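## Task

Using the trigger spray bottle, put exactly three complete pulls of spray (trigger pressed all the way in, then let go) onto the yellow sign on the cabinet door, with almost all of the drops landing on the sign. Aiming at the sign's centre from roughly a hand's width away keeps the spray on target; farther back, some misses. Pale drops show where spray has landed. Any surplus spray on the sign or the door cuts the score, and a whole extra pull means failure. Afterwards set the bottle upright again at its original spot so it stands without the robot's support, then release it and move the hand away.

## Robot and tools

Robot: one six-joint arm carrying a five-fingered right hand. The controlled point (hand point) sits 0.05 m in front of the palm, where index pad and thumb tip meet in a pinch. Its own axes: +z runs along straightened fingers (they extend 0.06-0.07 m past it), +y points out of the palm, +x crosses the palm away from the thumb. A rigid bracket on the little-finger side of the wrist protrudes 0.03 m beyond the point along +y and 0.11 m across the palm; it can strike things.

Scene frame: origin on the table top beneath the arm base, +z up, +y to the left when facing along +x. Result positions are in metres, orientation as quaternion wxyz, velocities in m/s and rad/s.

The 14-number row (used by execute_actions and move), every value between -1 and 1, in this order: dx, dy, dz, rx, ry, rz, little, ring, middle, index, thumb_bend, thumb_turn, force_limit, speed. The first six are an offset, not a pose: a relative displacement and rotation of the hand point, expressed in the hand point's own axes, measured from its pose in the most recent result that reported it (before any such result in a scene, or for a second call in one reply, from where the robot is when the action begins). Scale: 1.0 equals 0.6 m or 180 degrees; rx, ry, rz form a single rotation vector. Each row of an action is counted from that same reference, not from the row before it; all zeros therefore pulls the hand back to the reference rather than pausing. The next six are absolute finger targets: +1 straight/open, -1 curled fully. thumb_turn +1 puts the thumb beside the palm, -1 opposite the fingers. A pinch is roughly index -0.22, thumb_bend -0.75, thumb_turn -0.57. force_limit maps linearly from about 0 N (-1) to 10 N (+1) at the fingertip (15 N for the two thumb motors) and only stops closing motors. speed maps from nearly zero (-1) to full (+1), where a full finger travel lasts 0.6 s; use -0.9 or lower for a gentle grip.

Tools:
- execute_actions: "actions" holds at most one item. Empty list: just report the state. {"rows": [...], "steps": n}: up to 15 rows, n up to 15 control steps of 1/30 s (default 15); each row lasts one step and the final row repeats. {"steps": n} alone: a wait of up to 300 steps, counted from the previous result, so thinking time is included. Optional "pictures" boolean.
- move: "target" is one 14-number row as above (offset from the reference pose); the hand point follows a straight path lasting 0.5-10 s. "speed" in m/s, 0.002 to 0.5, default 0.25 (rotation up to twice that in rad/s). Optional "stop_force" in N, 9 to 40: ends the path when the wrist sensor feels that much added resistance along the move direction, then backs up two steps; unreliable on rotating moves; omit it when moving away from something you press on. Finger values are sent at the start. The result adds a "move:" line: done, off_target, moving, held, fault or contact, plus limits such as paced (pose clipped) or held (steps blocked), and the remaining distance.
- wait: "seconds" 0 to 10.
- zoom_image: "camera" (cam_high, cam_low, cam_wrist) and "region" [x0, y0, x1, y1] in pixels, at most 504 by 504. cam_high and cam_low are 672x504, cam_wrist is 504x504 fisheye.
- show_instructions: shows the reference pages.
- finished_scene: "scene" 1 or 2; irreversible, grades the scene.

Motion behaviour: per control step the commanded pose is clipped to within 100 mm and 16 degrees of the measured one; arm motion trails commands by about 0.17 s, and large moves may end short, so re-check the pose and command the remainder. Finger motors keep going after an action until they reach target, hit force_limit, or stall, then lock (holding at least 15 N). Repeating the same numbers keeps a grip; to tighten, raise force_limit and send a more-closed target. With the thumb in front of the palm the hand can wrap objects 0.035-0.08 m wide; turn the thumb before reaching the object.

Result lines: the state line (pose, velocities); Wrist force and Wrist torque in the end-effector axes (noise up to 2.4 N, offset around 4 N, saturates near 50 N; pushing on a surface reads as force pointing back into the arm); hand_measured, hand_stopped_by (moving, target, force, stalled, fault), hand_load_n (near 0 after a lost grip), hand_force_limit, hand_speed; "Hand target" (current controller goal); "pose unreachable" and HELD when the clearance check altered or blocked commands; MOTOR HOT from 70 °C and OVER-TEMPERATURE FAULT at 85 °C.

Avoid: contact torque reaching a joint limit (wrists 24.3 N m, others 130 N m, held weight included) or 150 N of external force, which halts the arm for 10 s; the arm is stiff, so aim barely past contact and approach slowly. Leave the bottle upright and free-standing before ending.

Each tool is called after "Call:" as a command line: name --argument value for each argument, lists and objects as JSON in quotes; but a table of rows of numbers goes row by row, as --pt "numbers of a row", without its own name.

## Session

Call:
execute_actions --actions '[]'

Call:
show_instructions

Scene clock: 0.00 s of 6300.00 s.
end_effector_position=(+0.3227, +0.1605, +0.3164) hand_measured=(+1.000, +1.000, +1.000, +1.000, +1.000, +1.000) hand_load_n=(+0.0, +0.0, +0.0, +0.0, +0.0, +0.0) hand_stopped_by=(target, target, target, target, target, target) hand_force_limit=0.00 hand_speed=-0.80 end_effector_quat_wxyz=(-0.221, +0.809, +0.541, +0.070) end_effector_velocity=(-0.001, +0.000, -0.000) end_effector_angular_velocity=(-0.000, +0.002, -0.002)
Joint positions: [ 0.096 -1.384  2.217  0.703  1.155  0.248]
Joint velocities: [ 0.    -0.     0.001 -0.    -0.     0.002]
Motor temperatures (°C, as the motors report them): [33 29 33 41 40 34]
Wrist force (N, on the end effector, along its own x y z axes, offset not removed): no reading
Wrist torque (N m, same axes, about the end effector's origin, offset not removed): no reading
Hand target: +0.323, +0.160, +0.316; -0.221, +0.809, +0.541, +0.070
camera_calibration (this result's frames):
cam_wrist: T_world_to_cam=[[0.860687, -0.431133, -0.270817, -0.133], [-0.38644, -0.899507, 0.203841, 0.205061], [-0.331484, -0.0707886, -0.940801, 0.546245], [0, 0, 0, 1]] pos_world=[0.374787, 0.165781, 0.43609]

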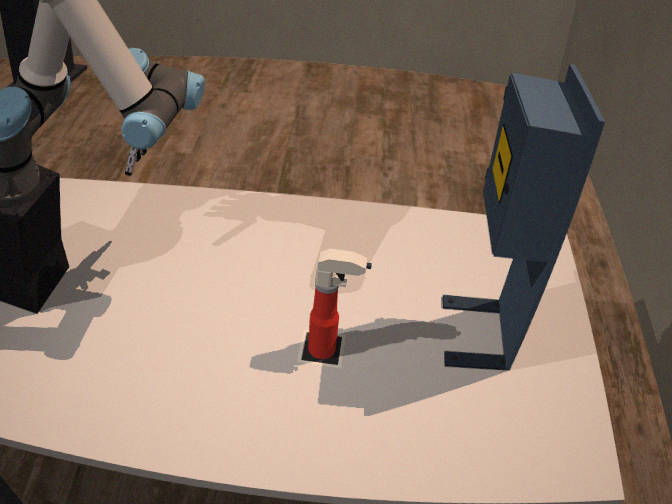

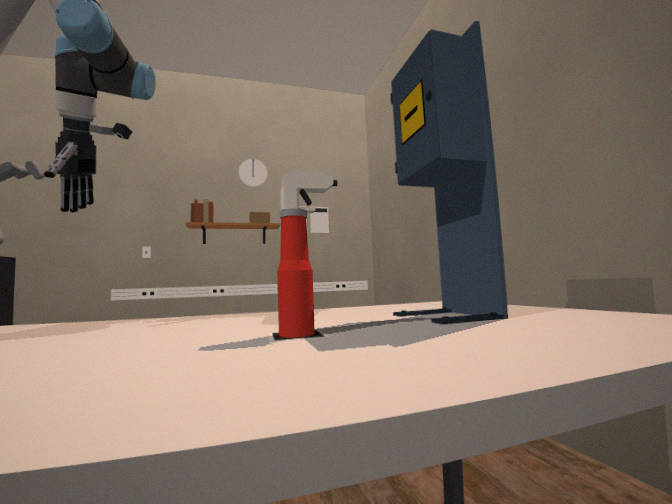

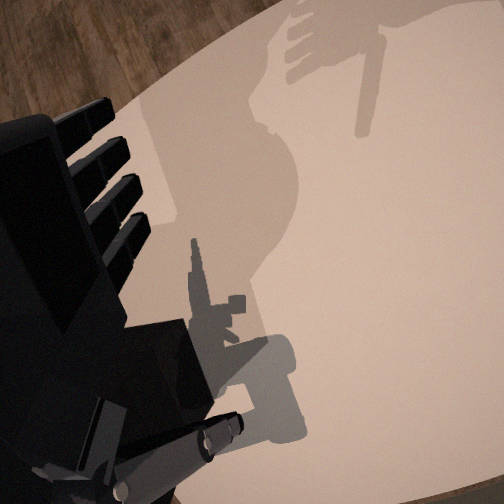

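Reference images for this scene: TRIGGER SPRAY BOTTLE page 1, FIVE-FINGER HAND page 1.

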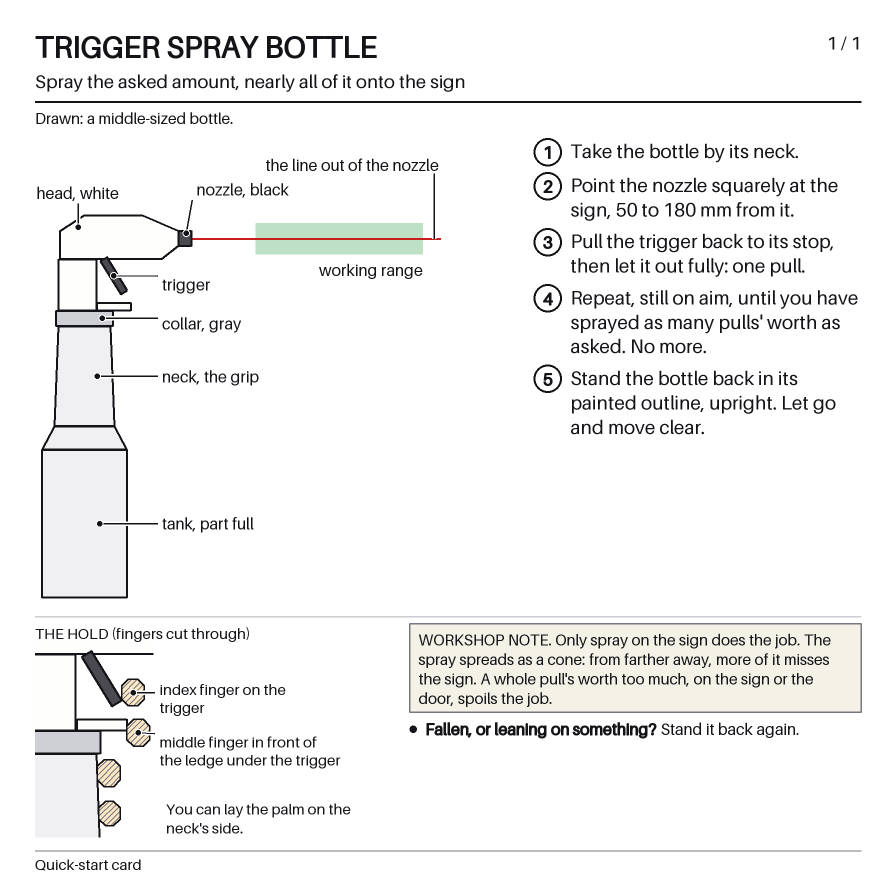

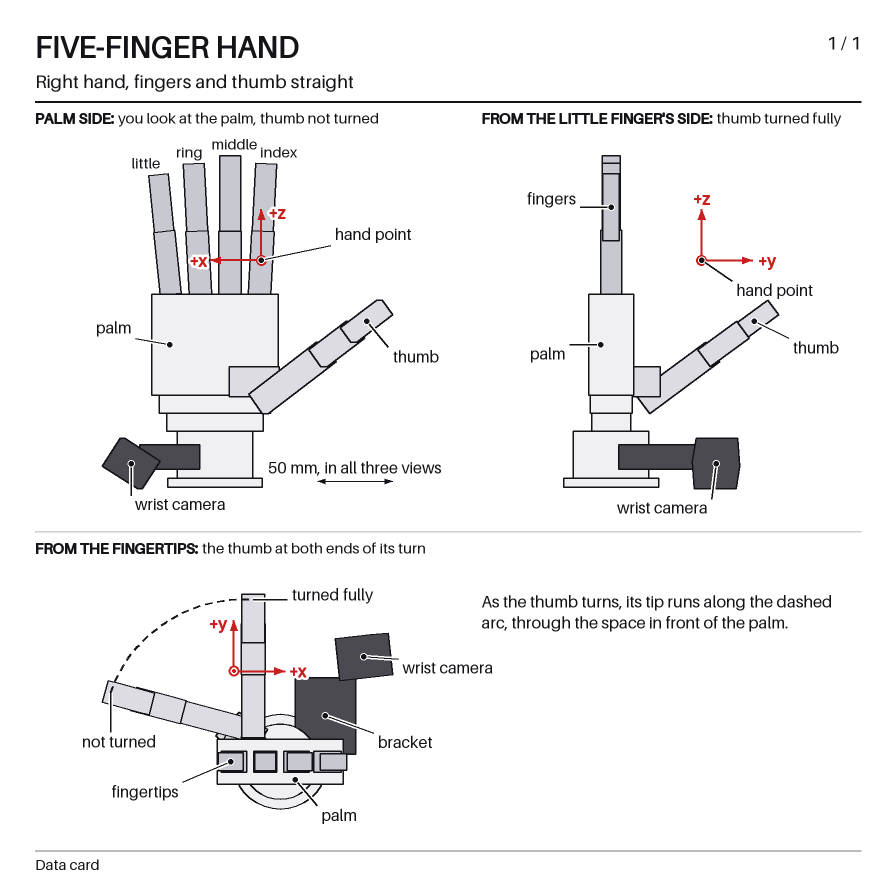

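Call:
move --target '[-0.301,0.584,-0.18,-0.4586,-0.473,-0.545,1,1,1,1,1,-1,0,0]'

Call:
move --target '[0,0.13,0.09,0,0,0,1,1,1,1,1,-1,0,0]'

Call:
zoom_image --camera "cam_high" --region '[260,230,400,370]'

Call:
zoom_image --camera "cam_low" --region '[230,150,370,290]'

Scene clock: 9.83 s of 6300.00 s.
end_effector_position=(+0.5805, -0.1494, +0.2510) hand_measured=(+1.000, +1.000, +1.000, +1.000, +1.000, -1.000) hand_load_n=(+0.0, +0.0, +0.0, +0.0, +0.0, +0.0) hand_stopped_by=(target, target, target, target, target, target) hand_force_limit=0.00 hand_speed=0.00 end_effector_quat_wxyz=(+0.707, +0.000, +0.707, +0.000) end_effector_velocity=(+0.002, -0.002, -0.000) end_effector_angular_velocity=(-0.006, -0.009, +0.006)
Joint positions: [-0.681 -0.735  2.212 -1.817  0.713 -1.348]
Joint velocities: [-0.001  0.007 -0.009 -0.014 -0.005  0.006]
Motor temperatures (°C, as the motors report them): [33 29 33 41 40 34]
Wrist force (N, on the end effector, along its own x y z axes, offset not removed): [-0.7 -0.9 -0.1]
Wrist torque (N m, same axes, about the end effector's origin, offset not removed): [-0.14 0.08 -0.08]
Hand target: +0.581, -0.150, +0.251; +0.708, -0.000, +0.707, +0.000
Off the commanded pose: 0.001 m, 0 deg.
After step 90, 0.97 s passed at rest.
move: done
camera_calibration (this result's frames):
cam_wrist: T_world_to_cam=[[-0.0531921, 0.992482, 0.110226, 0.141374], [-0.522496, -0.121729, 0.843908, 0.0737844], [0.850981, -0.0127036, 0.525043, -0.497465], [0, 0, 0, 1]] pos_world=[0.469405, -0.137649, 0.18334]

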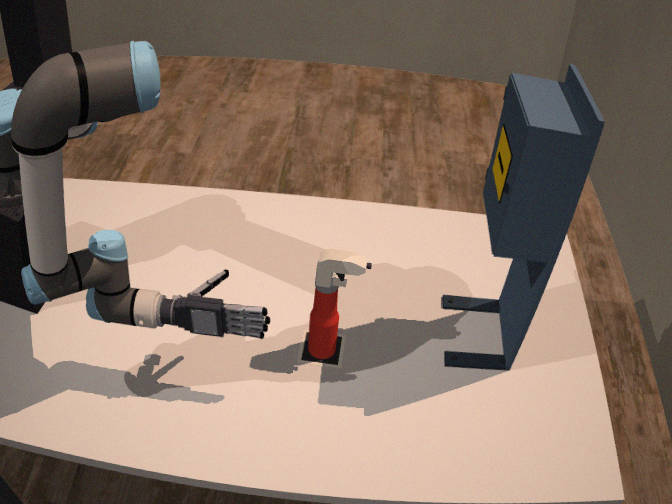

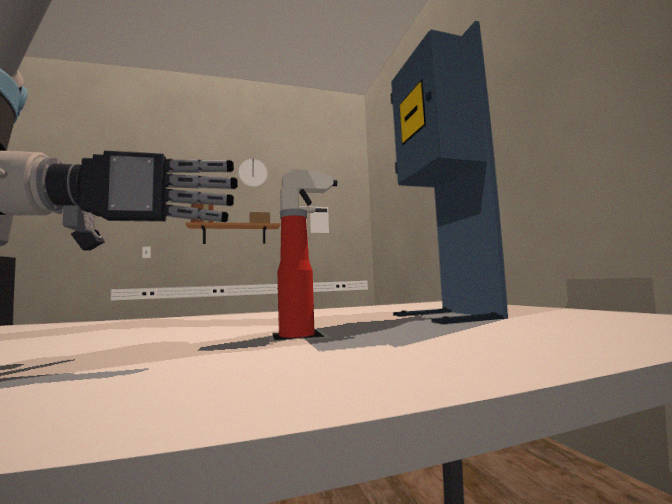

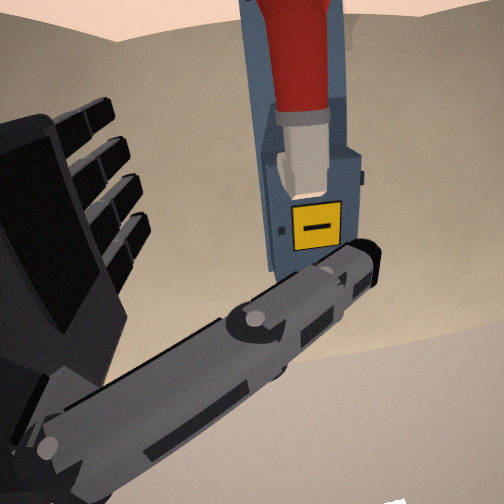

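Scene clock: 10.80 s of 6300.00 s.
end_effector_position=(+0.6343, -0.0716, +0.2510) hand_measured=(+1.000, +1.000, +1.000, +1.000, +1.000, -1.000) hand_load_n=(+0.0, +0.0, +0.0, +0.0, +0.0, +0.0) hand_stopped_by=(target, target, target, target, target, target) hand_force_limit=0.00 hand_speed=0.00 end_effector_quat_wxyz=(+0.707, +0.000, +0.707, +0.000) end_effector_velocity=(+0.002, +0.001, -0.000) end_effector_angular_velocity=(+0.001, -0.000, -0.000)
Joint positions: [-0.444 -0.757  2.161 -1.678  0.939 -1.445]
Joint velocities: [ 0.006  0.    -0.004  0.005  0.006 -0.001]
Motor temperatures (°C, as the motors report them): [33 29 33 41 40 34]
Wrist force (N, on the end effector, along its own x y z axes, offset not removed): [-1.7 0.0 1.2]
Wrist torque (N m, same axes, about the end effector's origin, offset not removed): [-0.13 0.23 -0.11]
Hand target: +0.634, -0.071, +0.251; +0.707, +0.000, +0.707, +0.000
Off the commanded pose: 0.000 m, 0 deg.
move: done
camera_calibration (this result's frames):
cam_wrist: T_world_to_cam=[[-0.0532824, 0.992464, 0.110342, 0.0670073], [-0.52262, -0.121872, 0.84381, 0.111464], [0.850899, -0.0127067, 0.525176, -0.542247], [0, 0, 0, 1]] pos_world=[0.523221, -0.0598081, 0.183327]

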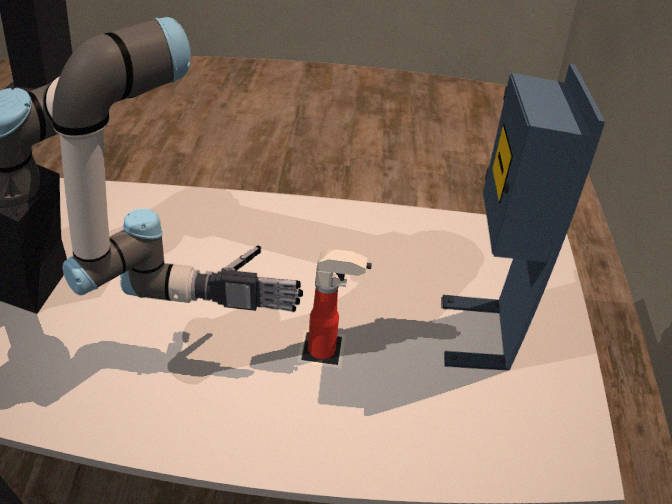

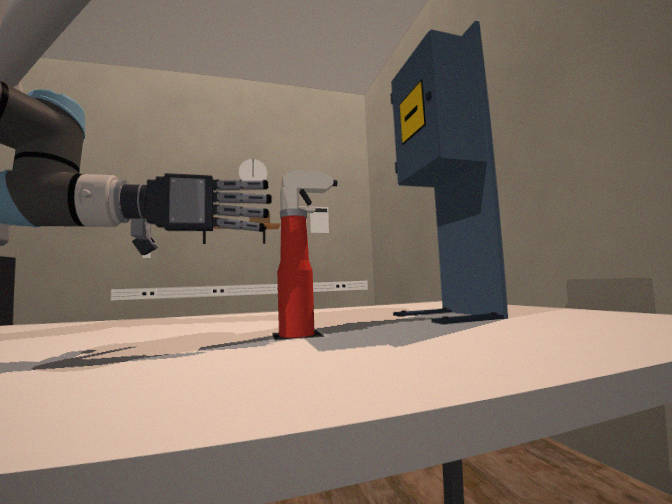

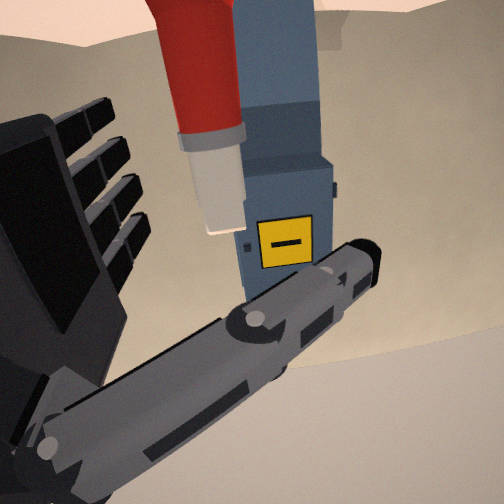

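Region (260, 230, 400, 370) of cam_high's 672x504 image, scaled by 3.600, with more detail than that image has.

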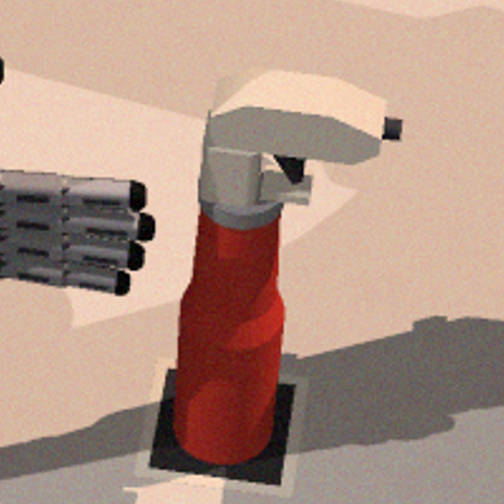

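Region (230, 150, 370, 290) of cam_low's 672x504 image, scaled by 3.600, with more detail than that image has.

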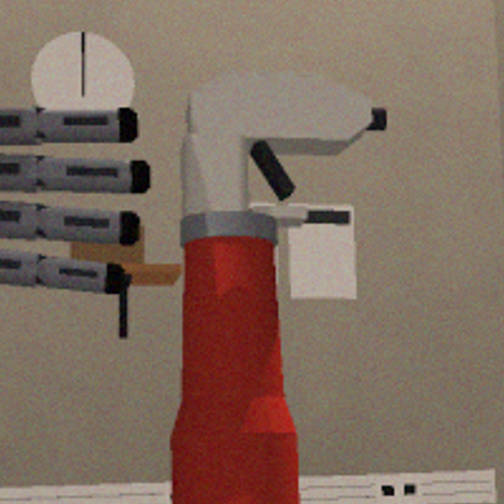

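Call:
move --target '[0.008,-0.005,0.205,0.028,0,0,1,1,1,1,1,-1,0,0]' --speed 0.1

Call:
move --target '[0,0.016,0.045,0,0,0,1,1,1,1,1,-1,0,0]' --speed 0.04

Call:
zoom_image --camera "cam_high" --region '[260,230,400,370]'

Call:
zoom_image --camera "cam_low" --region '[230,150,370,290]'

Scene clock: 17.37 s of 6300.00 s.
end_effector_position=(+0.7571, -0.0745, +0.2462) hand_measured=(+1.000, +1.000, +1.000, +1.000, +1.000, -1.000) hand_load_n=(+0.0, +0.0, +0.0, +0.0, +0.0, +0.0) hand_stopped_by=(target, target, target, target, target, target) hand_force_limit=0.00 hand_speed=0.00 end_effector_quat_wxyz=(+0.707, +0.031, +0.706, -0.031) end_effector_velocity=(+0.003, -0.000, +0.000) end_effector_angular_velocity=(+0.001, -0.001, -0.001)
Joint positions: [-0.272 -0.719  1.843 -1.364  1.193 -1.499]
Joint velocities: [ 0.003  0.002 -0.009  0.006  0.004  0.001]
Motor temperatures (°C, as the motors report them): [33 29 33 41 40 34]
Wrist force (N, on the end effector, along its own x y z axes, offset not removed): [-0.3 -0.2 1.4]
Wrist torque (N m, same axes, about the end effector's origin, offset not removed): [-0.12 -0.11 -0.02]
Hand target: +0.757, -0.075, +0.246; +0.707, +0.031, +0.706, -0.031
Off the commanded pose: 0.000 m, 0 deg.
After step 90, 1.87 s passed at rest.
move: done
camera_calibration (this result's frames):
cam_wrist: T_world_to_cam=[[0.0339787, 0.993295, 0.1105, 0.0109919], [-0.531427, -0.0756807, 0.843717, 0.189434], [0.846422, -0.087391, 0.525292, -0.646434], [0, 0, 0, 1]] pos_world=[0.647453, -0.0530743, 0.178524]

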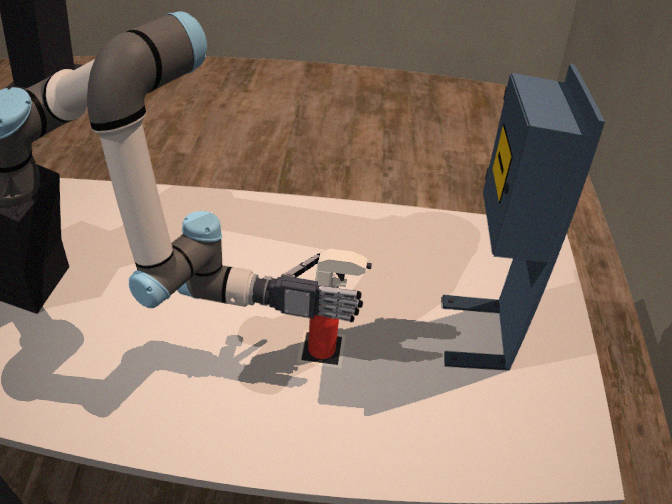

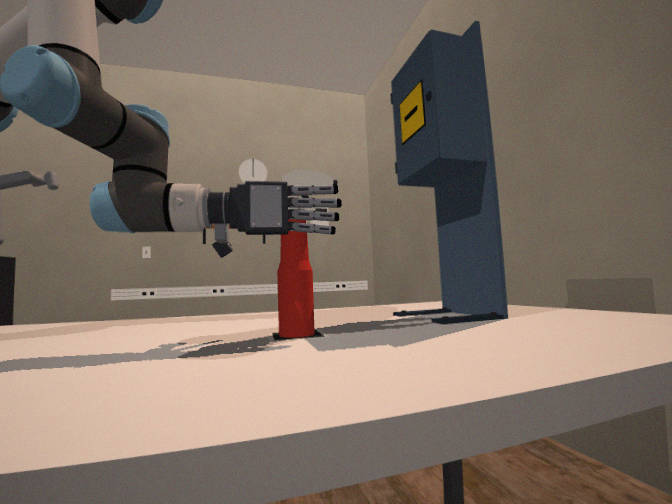

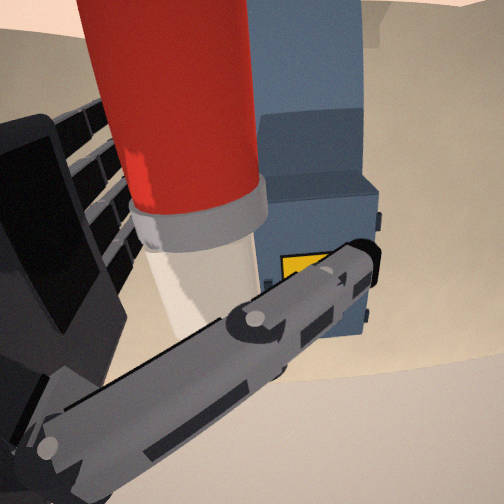

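Scene clock: 18.43 s of 6300.00 s.
end_effector_position=(+0.7846, -0.0674, +0.2462) hand_measured=(+1.000, +1.000, +1.000, +1.000, +1.000, -1.000) hand_load_n=(+0.0, +0.0, +0.0, +0.0, +0.0, +0.0) hand_stopped_by=(target, target, target, target, target, target) hand_force_limit=0.00 hand_speed=0.00 end_effector_quat_wxyz=(+0.707, +0.031, +0.706, -0.031) end_effector_velocity=(+0.003, -0.000, +0.001) end_effector_angular_velocity=(-0.000, -0.002, +0.000)
Joint positions: [-0.237 -0.703  1.766 -1.299  1.227 -1.508]
Joint velocities: [ 0.002  0.001 -0.008  0.004  0.002  0.   ]
Motor temperatures (°C, as the motors report them): [33 29 33 41 40 34]
Wrist force (N, on the end effector, along its own x y z axes, offset not removed): [-0.3 2.0 -1.1]
Wrist torque (N m, same axes, about the end effector's origin, offset not removed): [0.36 0.20 0.06]
Hand target: +0.785, -0.067, +0.246; +0.707, +0.031, +0.706, -0.031
Off the commanded pose: 0.000 m, 0 deg.
move: done
camera_calibration (this result's frames):
cam_wrist: T_world_to_cam=[[0.0339794, 0.993292, 0.110524, 0.00293761], [-0.531442, -0.0756996, 0.843705, 0.204639], [0.846413, -0.0874058, 0.525305, -0.669133], [0, 0, 0, 1]] pos_world=[0.675017, -0.0459129, 0.178519]

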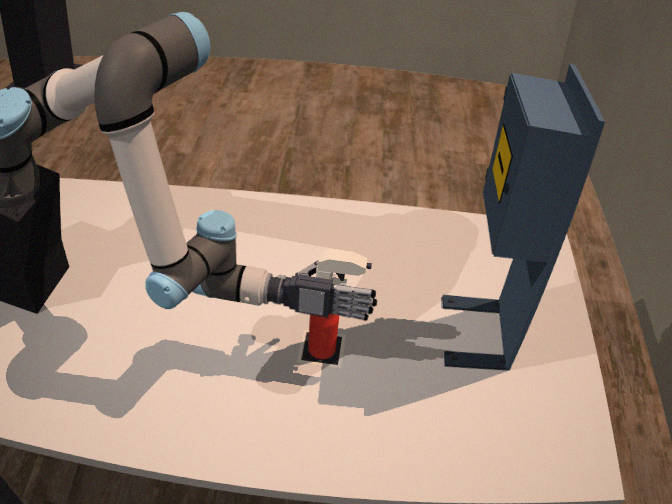

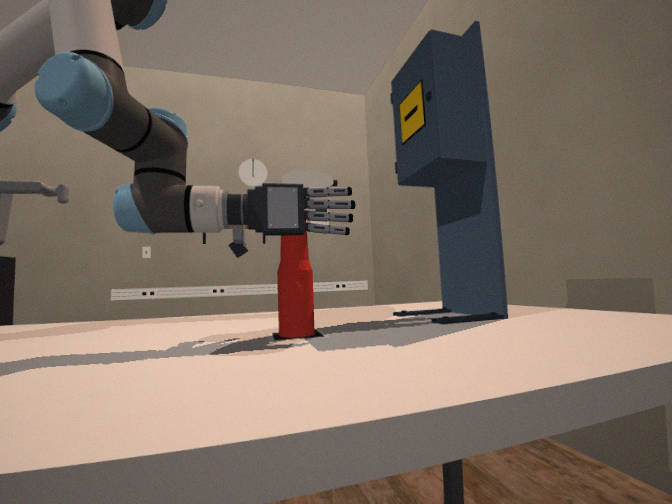

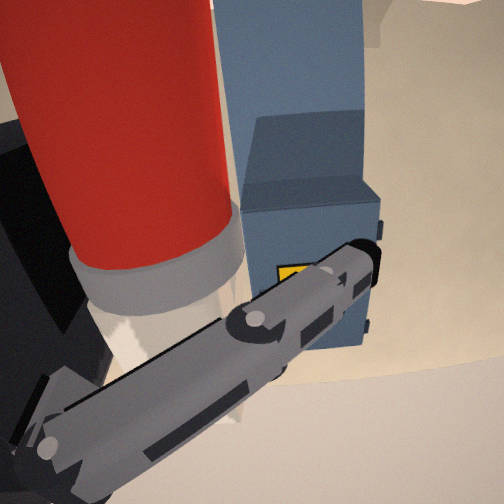

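Region (260, 230, 400, 370) of cam_high's 672x504 image, scaled by 3.600, with more detail than that image has.

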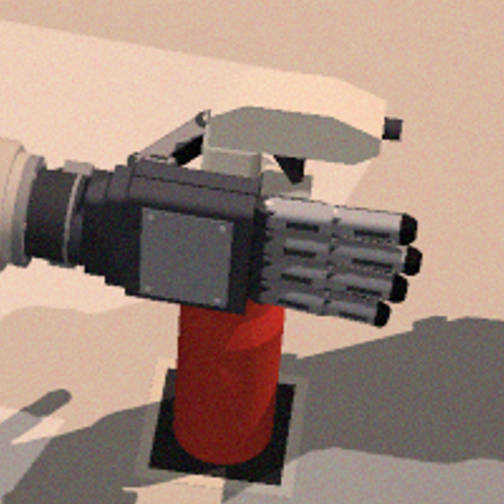

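Region (230, 150, 370, 290) of cam_low's 672x504 image, scaled by 3.600, with more detail than that image has.

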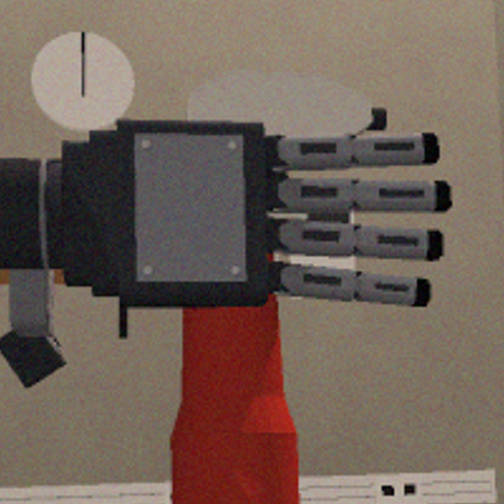

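Call:
move --target '[0,0.005,0.008,0,0,0,-1,-1,0.3,1,0.2,-1,0.6,-0.6]' --speed 0.02

Call:
move --target '[0,0,0,0,0,0,-1,-1,-1,1,-1,-1,0.6,-0.6]'

Call:
zoom_image --camera "cam_high" --region '[260,230,400,370]'

Scene clock: 23.00 s of 6300.00 s.
end_effector_position=(+0.7897, -0.0648, +0.2462) hand_measured=(-0.550, -0.482, +0.300, +1.000, +0.202, -1.000) hand_load_n=(+9.5, +3.5, +0.0, +0.0, +4.5, +7.0) hand_stopped_by=(force, force, target, target, target, target) hand_force_limit=0.60 hand_speed=-0.60 end_effector_quat_wxyz=(+0.707, +0.031, +0.706, -0.031) end_effector_velocity=(-0.001, -0.000, -0.001) end_effector_angular_velocity=(+0.000, +0.003, -0.001)
Joint positions: [-0.229 -0.7    1.752 -1.288  1.235 -1.51 ]
Joint velocities: [-0.001  0.     0.002  0.    -0.    -0.   ]
Motor temperatures (°C, as the motors report them): [33 29 33 41 40 34]
Wrist force (N, on the end effector, along its own x y z axes, offset not removed): [-3.3 -0.6 0.7]
Wrist torque (N m, same axes, about the end effector's origin, offset not removed): [-0.12 0.04 0.00]
Hand target: +0.790, -0.065, +0.246; +0.707, +0.031, +0.706, -0.031
Off the commanded pose: 0.000 m, 0 deg.
move: done
camera_calibration (this result's frames):
cam_wrist: T_world_to_cam=[[0.0339809, 0.993293, 0.110522, 0.000214308], [-0.531452, -0.0756961, 0.843699, 0.207526], [0.846406, -0.087407, 0.525315, -0.67318], [0, 0, 0, 1]] pos_world=[0.680067, -0.0433447, 0.178519]

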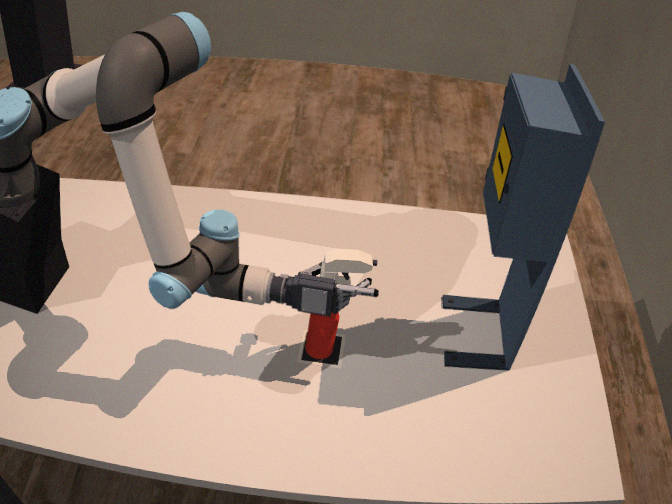

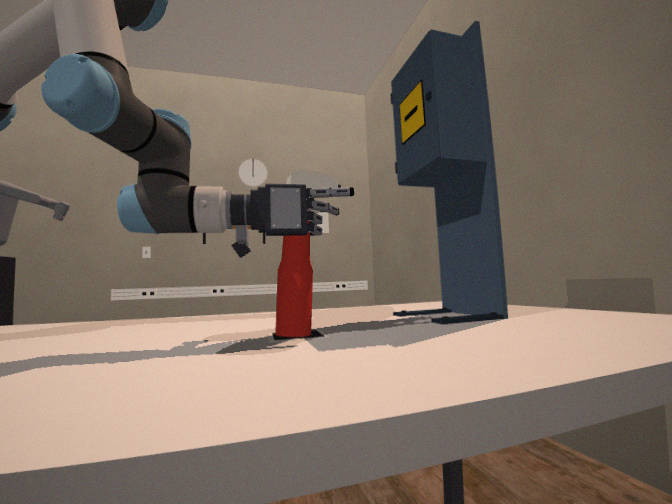

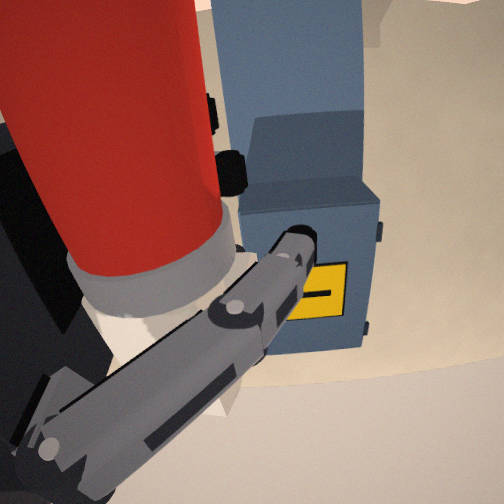

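Scene clock: 23.87 s of 6300.00 s.
end_effector_position=(+0.7897, -0.0648, +0.2462) hand_measured=(-0.550, -0.482, -0.094, +1.000, +0.066, -1.000) hand_load_n=(+8.5, +4.5, +9.0, +0.0, +12.5, +10.5) hand_stopped_by=(force, force, force, target, force, target) hand_force_limit=0.60 hand_speed=-0.60 end_effector_quat_wxyz=(+0.707, +0.031, +0.706, -0.031) end_effector_velocity=(+0.000, -0.000, +0.000) end_effector_angular_velocity=(+0.001, -0.000, +0.000)
Joint positions: [-0.229 -0.7    1.752 -1.288  1.235 -1.51 ]
Joint velocities: [-0.     0.    -0.     0.    -0.     0.001]
Motor temperatures (°C, as the motors report them): [33 29 33 41 40 34]
Wrist force (N, on the end effector, along its own x y z axes, offset not removed): [-3.4 1.2 3.4]
Wrist torque (N m, same axes, about the end effector's origin, offset not removed): [-0.06 -0.16 0.07]
Hand target: +0.790, -0.065, +0.246; +0.707, +0.031, +0.706, -0.031
Off the commanded pose: 0.000 m, 0 deg.
move: done
camera_calibration (this result's frames):
cam_wrist: T_world_to_cam=[[0.0339794, 0.993293, 0.110521, 0.000215333], [-0.531454, -0.0756959, 0.843698, 0.207527], [0.846405, -0.0874054, 0.525318, -0.673181], [0, 0, 0, 1]] pos_world=[0.680068, -0.0433446, 0.17852]

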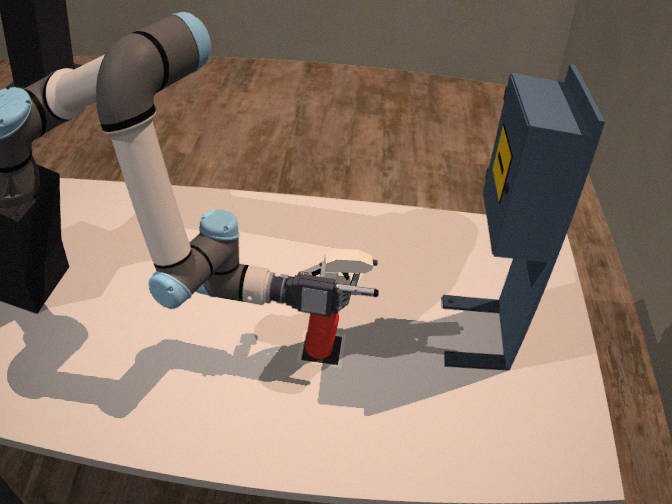

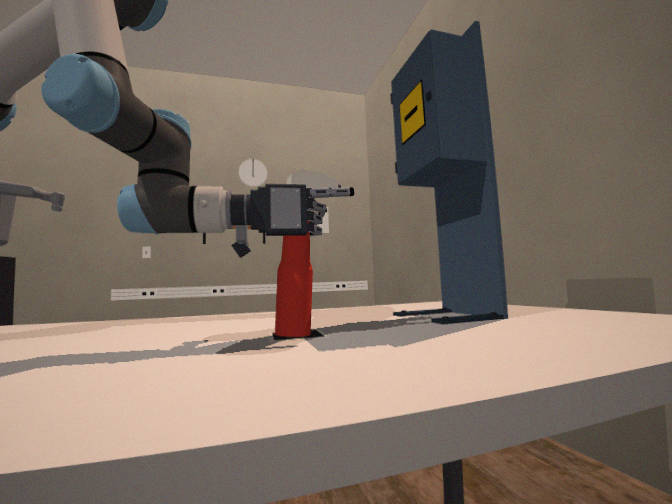

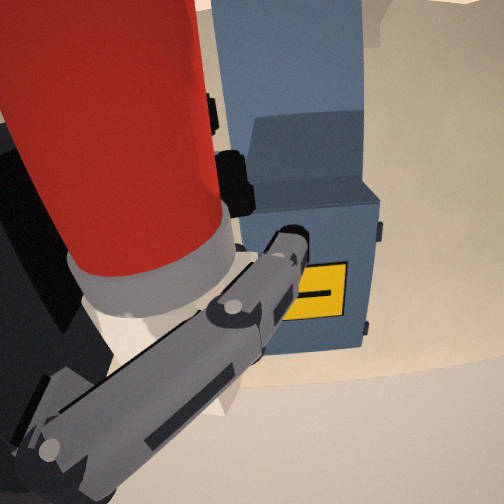

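Region (260, 230, 400, 370) of cam_high's 672x504 image, scaled by 3.600, with more detail than that image has.

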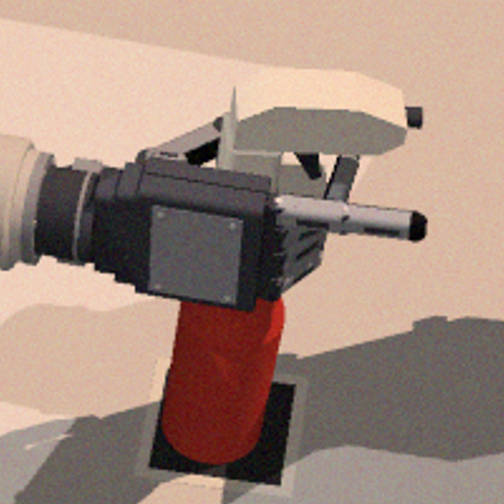

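Call:
move --target '[-0.04,0,0,0,0,0,-1,-0.98,-1,0.5,-1,-1,0.6,-0.6]' --speed 0.05

Call:
move --target '[-0.345,0.135,0.243,0.02,-0.025,0,-1,-0.98,-1,0.5,-1,-1,0.6,-0.6]' --speed 0.15

Call:
zoom_image --camera "cam_high" --region '[390,100,540,250]'

Call:
zoom_image --camera "cam_low" --region '[300,50,460,210]'

Scene clock: 30.03 s of 6300.00 s.
end_effector_position=(+0.7897, -0.0648, +0.2702) hand_measured=(-0.550, -0.500, -0.094, +0.500, +0.066, -1.000) hand_load_n=(+6.5, +10.5, +8.5, +0.0, +12.5, +11.5) hand_stopped_by=(force, force, force, target, force, target) hand_force_limit=0.60 hand_speed=-0.60 end_effector_quat_wxyz=(+0.707, +0.031, +0.706, -0.031) end_effector_velocity=(+0.001, -0.000, +0.001) end_effector_angular_velocity=(-0.001, -0.002, +0.000)
Joint positions: [-0.232 -0.755  1.777 -1.258  1.232 -1.509]
Joint velocities: [ 0.    -0.001 -0.002  0.001  0.    -0.001]
Motor temperatures (°C, as the motors report them): [33 29 33 41 40 34]
Wrist force (N, on the end effector, along its own x y z axes, offset not removed): [1.7 -1.6 -1.7]
Wrist torque (N m, same axes, about the end effector's origin, offset not removed): [-0.19 0.02 -0.04]
Hand target: +0.790, -0.065, +0.270; +0.707, +0.031, +0.706, -0.031
Off the commanded pose: 0.000 m, 0 deg.
After step 90, 2.13 s passed at rest.
move: done
camera_calibration (this result's frames):
cam_wrist: T_world_to_cam=[[0.03398, 0.993292, 0.110526, -0.00244352], [-0.531451, -0.0756996, 0.8437, 0.187314], [0.846408, -0.0874078, 0.525313, -0.685767], [0, 0, 0, 1]] pos_world=[0.68007, -0.0433347, 0.202476]

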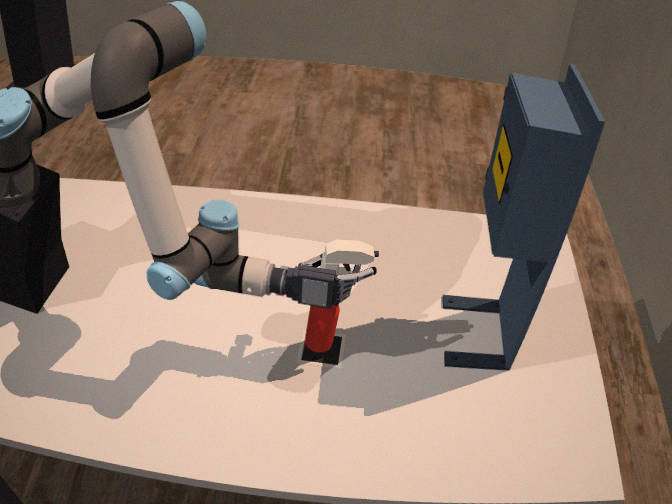

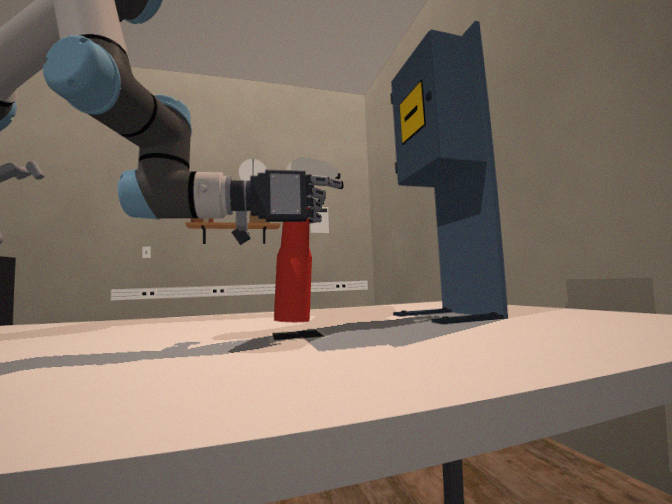

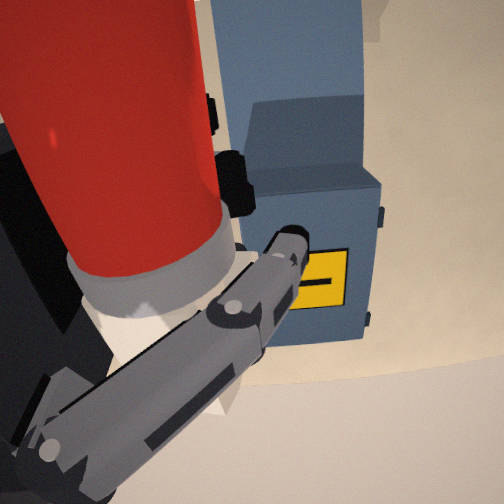

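Scene clock: 32.30 s of 6300.00 s.
end_effector_position=(+0.9419, +0.0031, +0.4770) hand_measured=(-0.550, -0.500, -0.094, +0.500, +0.066, -1.000) hand_load_n=(+6.5, +10.5, +8.5, +0.0, +12.5, +11.5) hand_stopped_by=(force, force, force, target, force, target) hand_force_limit=0.60 hand_speed=-0.60 end_effector_quat_wxyz=(+0.733, +0.052, +0.677, -0.054) end_effector_velocity=(+0.002, +0.001, +0.001) end_effector_angular_velocity=(-0.001, -0.000, -0.000)
Joint positions: [-0.025 -0.921  1.373 -0.754  1.498 -1.549]
Joint velocities: [ 0.002  0.001 -0.007  0.005  0.002 -0.001]
Motor temperatures (°C, as the motors report them): [33 29 33 41 40 34]
Wrist force (N, on the end effector, along its own x y z axes, offset not removed): [0.6 -1.1 0.6]
Wrist torque (N m, same axes, about the end effector's origin, offset not removed): [-0.09 0.03 -0.04]
Hand target: +0.942, +0.003, +0.477; +0.733, +0.052, +0.677, -0.054
Off the commanded pose: 0.000 m, 0 deg.
move: done
camera_calibration (this result's frames):
cam_wrist: T_world_to_cam=[[0.0876865, 0.990204, 0.108659, -0.147657], [-0.599358, -0.0346819, 0.79973, 0.183638], [0.795664, -0.135251, 0.590445, -0.900415], [0, 0, 0, 1]] pos_world=[0.83944, 0.0307977, 0.400829]

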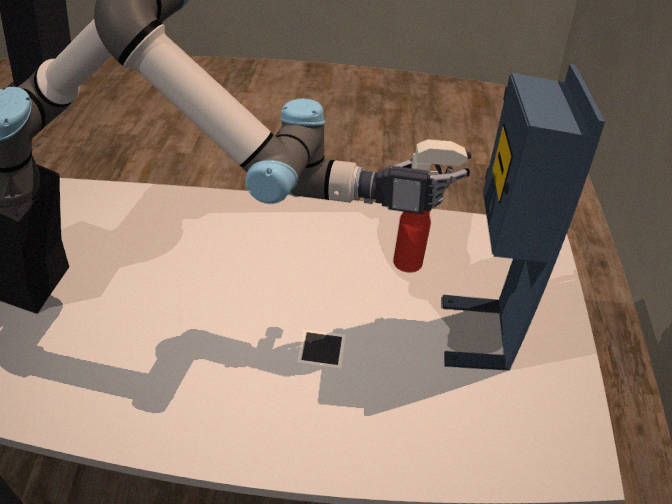

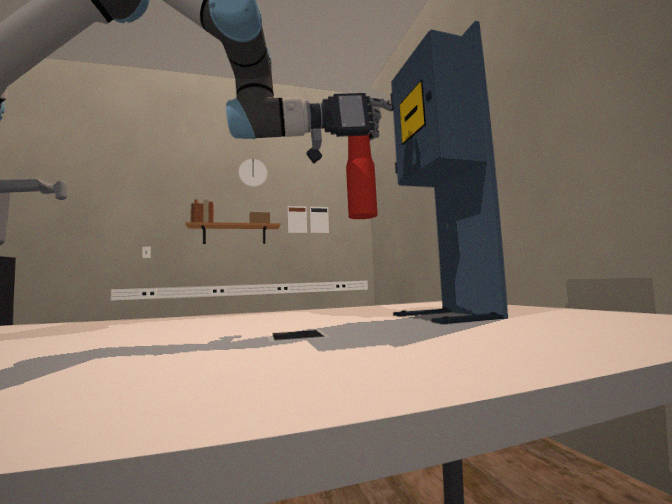

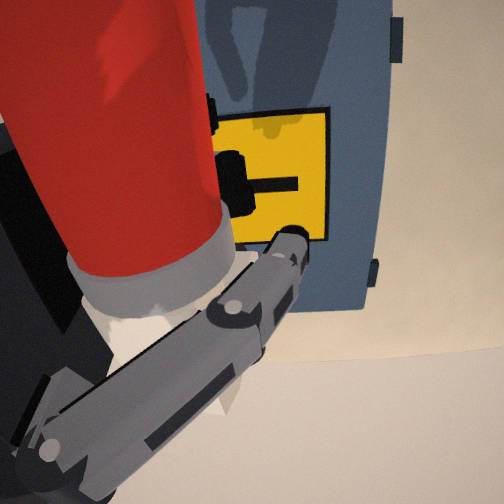

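Region (390, 100, 540, 250) of cam_high's 672x504 image, scaled by 3.360, with more detail than that image has.

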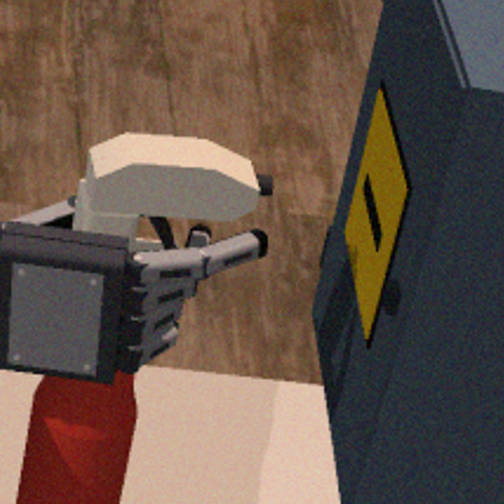

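Region (300, 50, 460, 210) of cam_low's 672x504 image, scaled by 3.150, with more detail than that image has.

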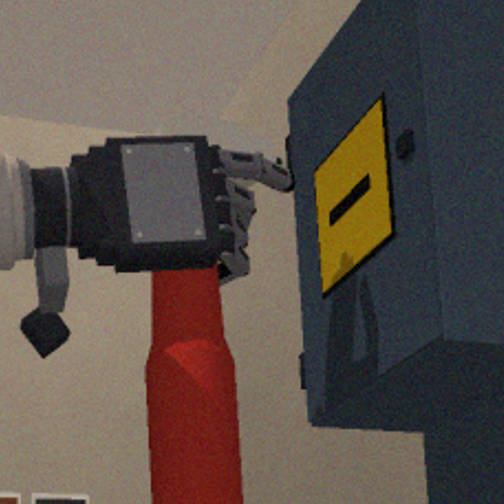

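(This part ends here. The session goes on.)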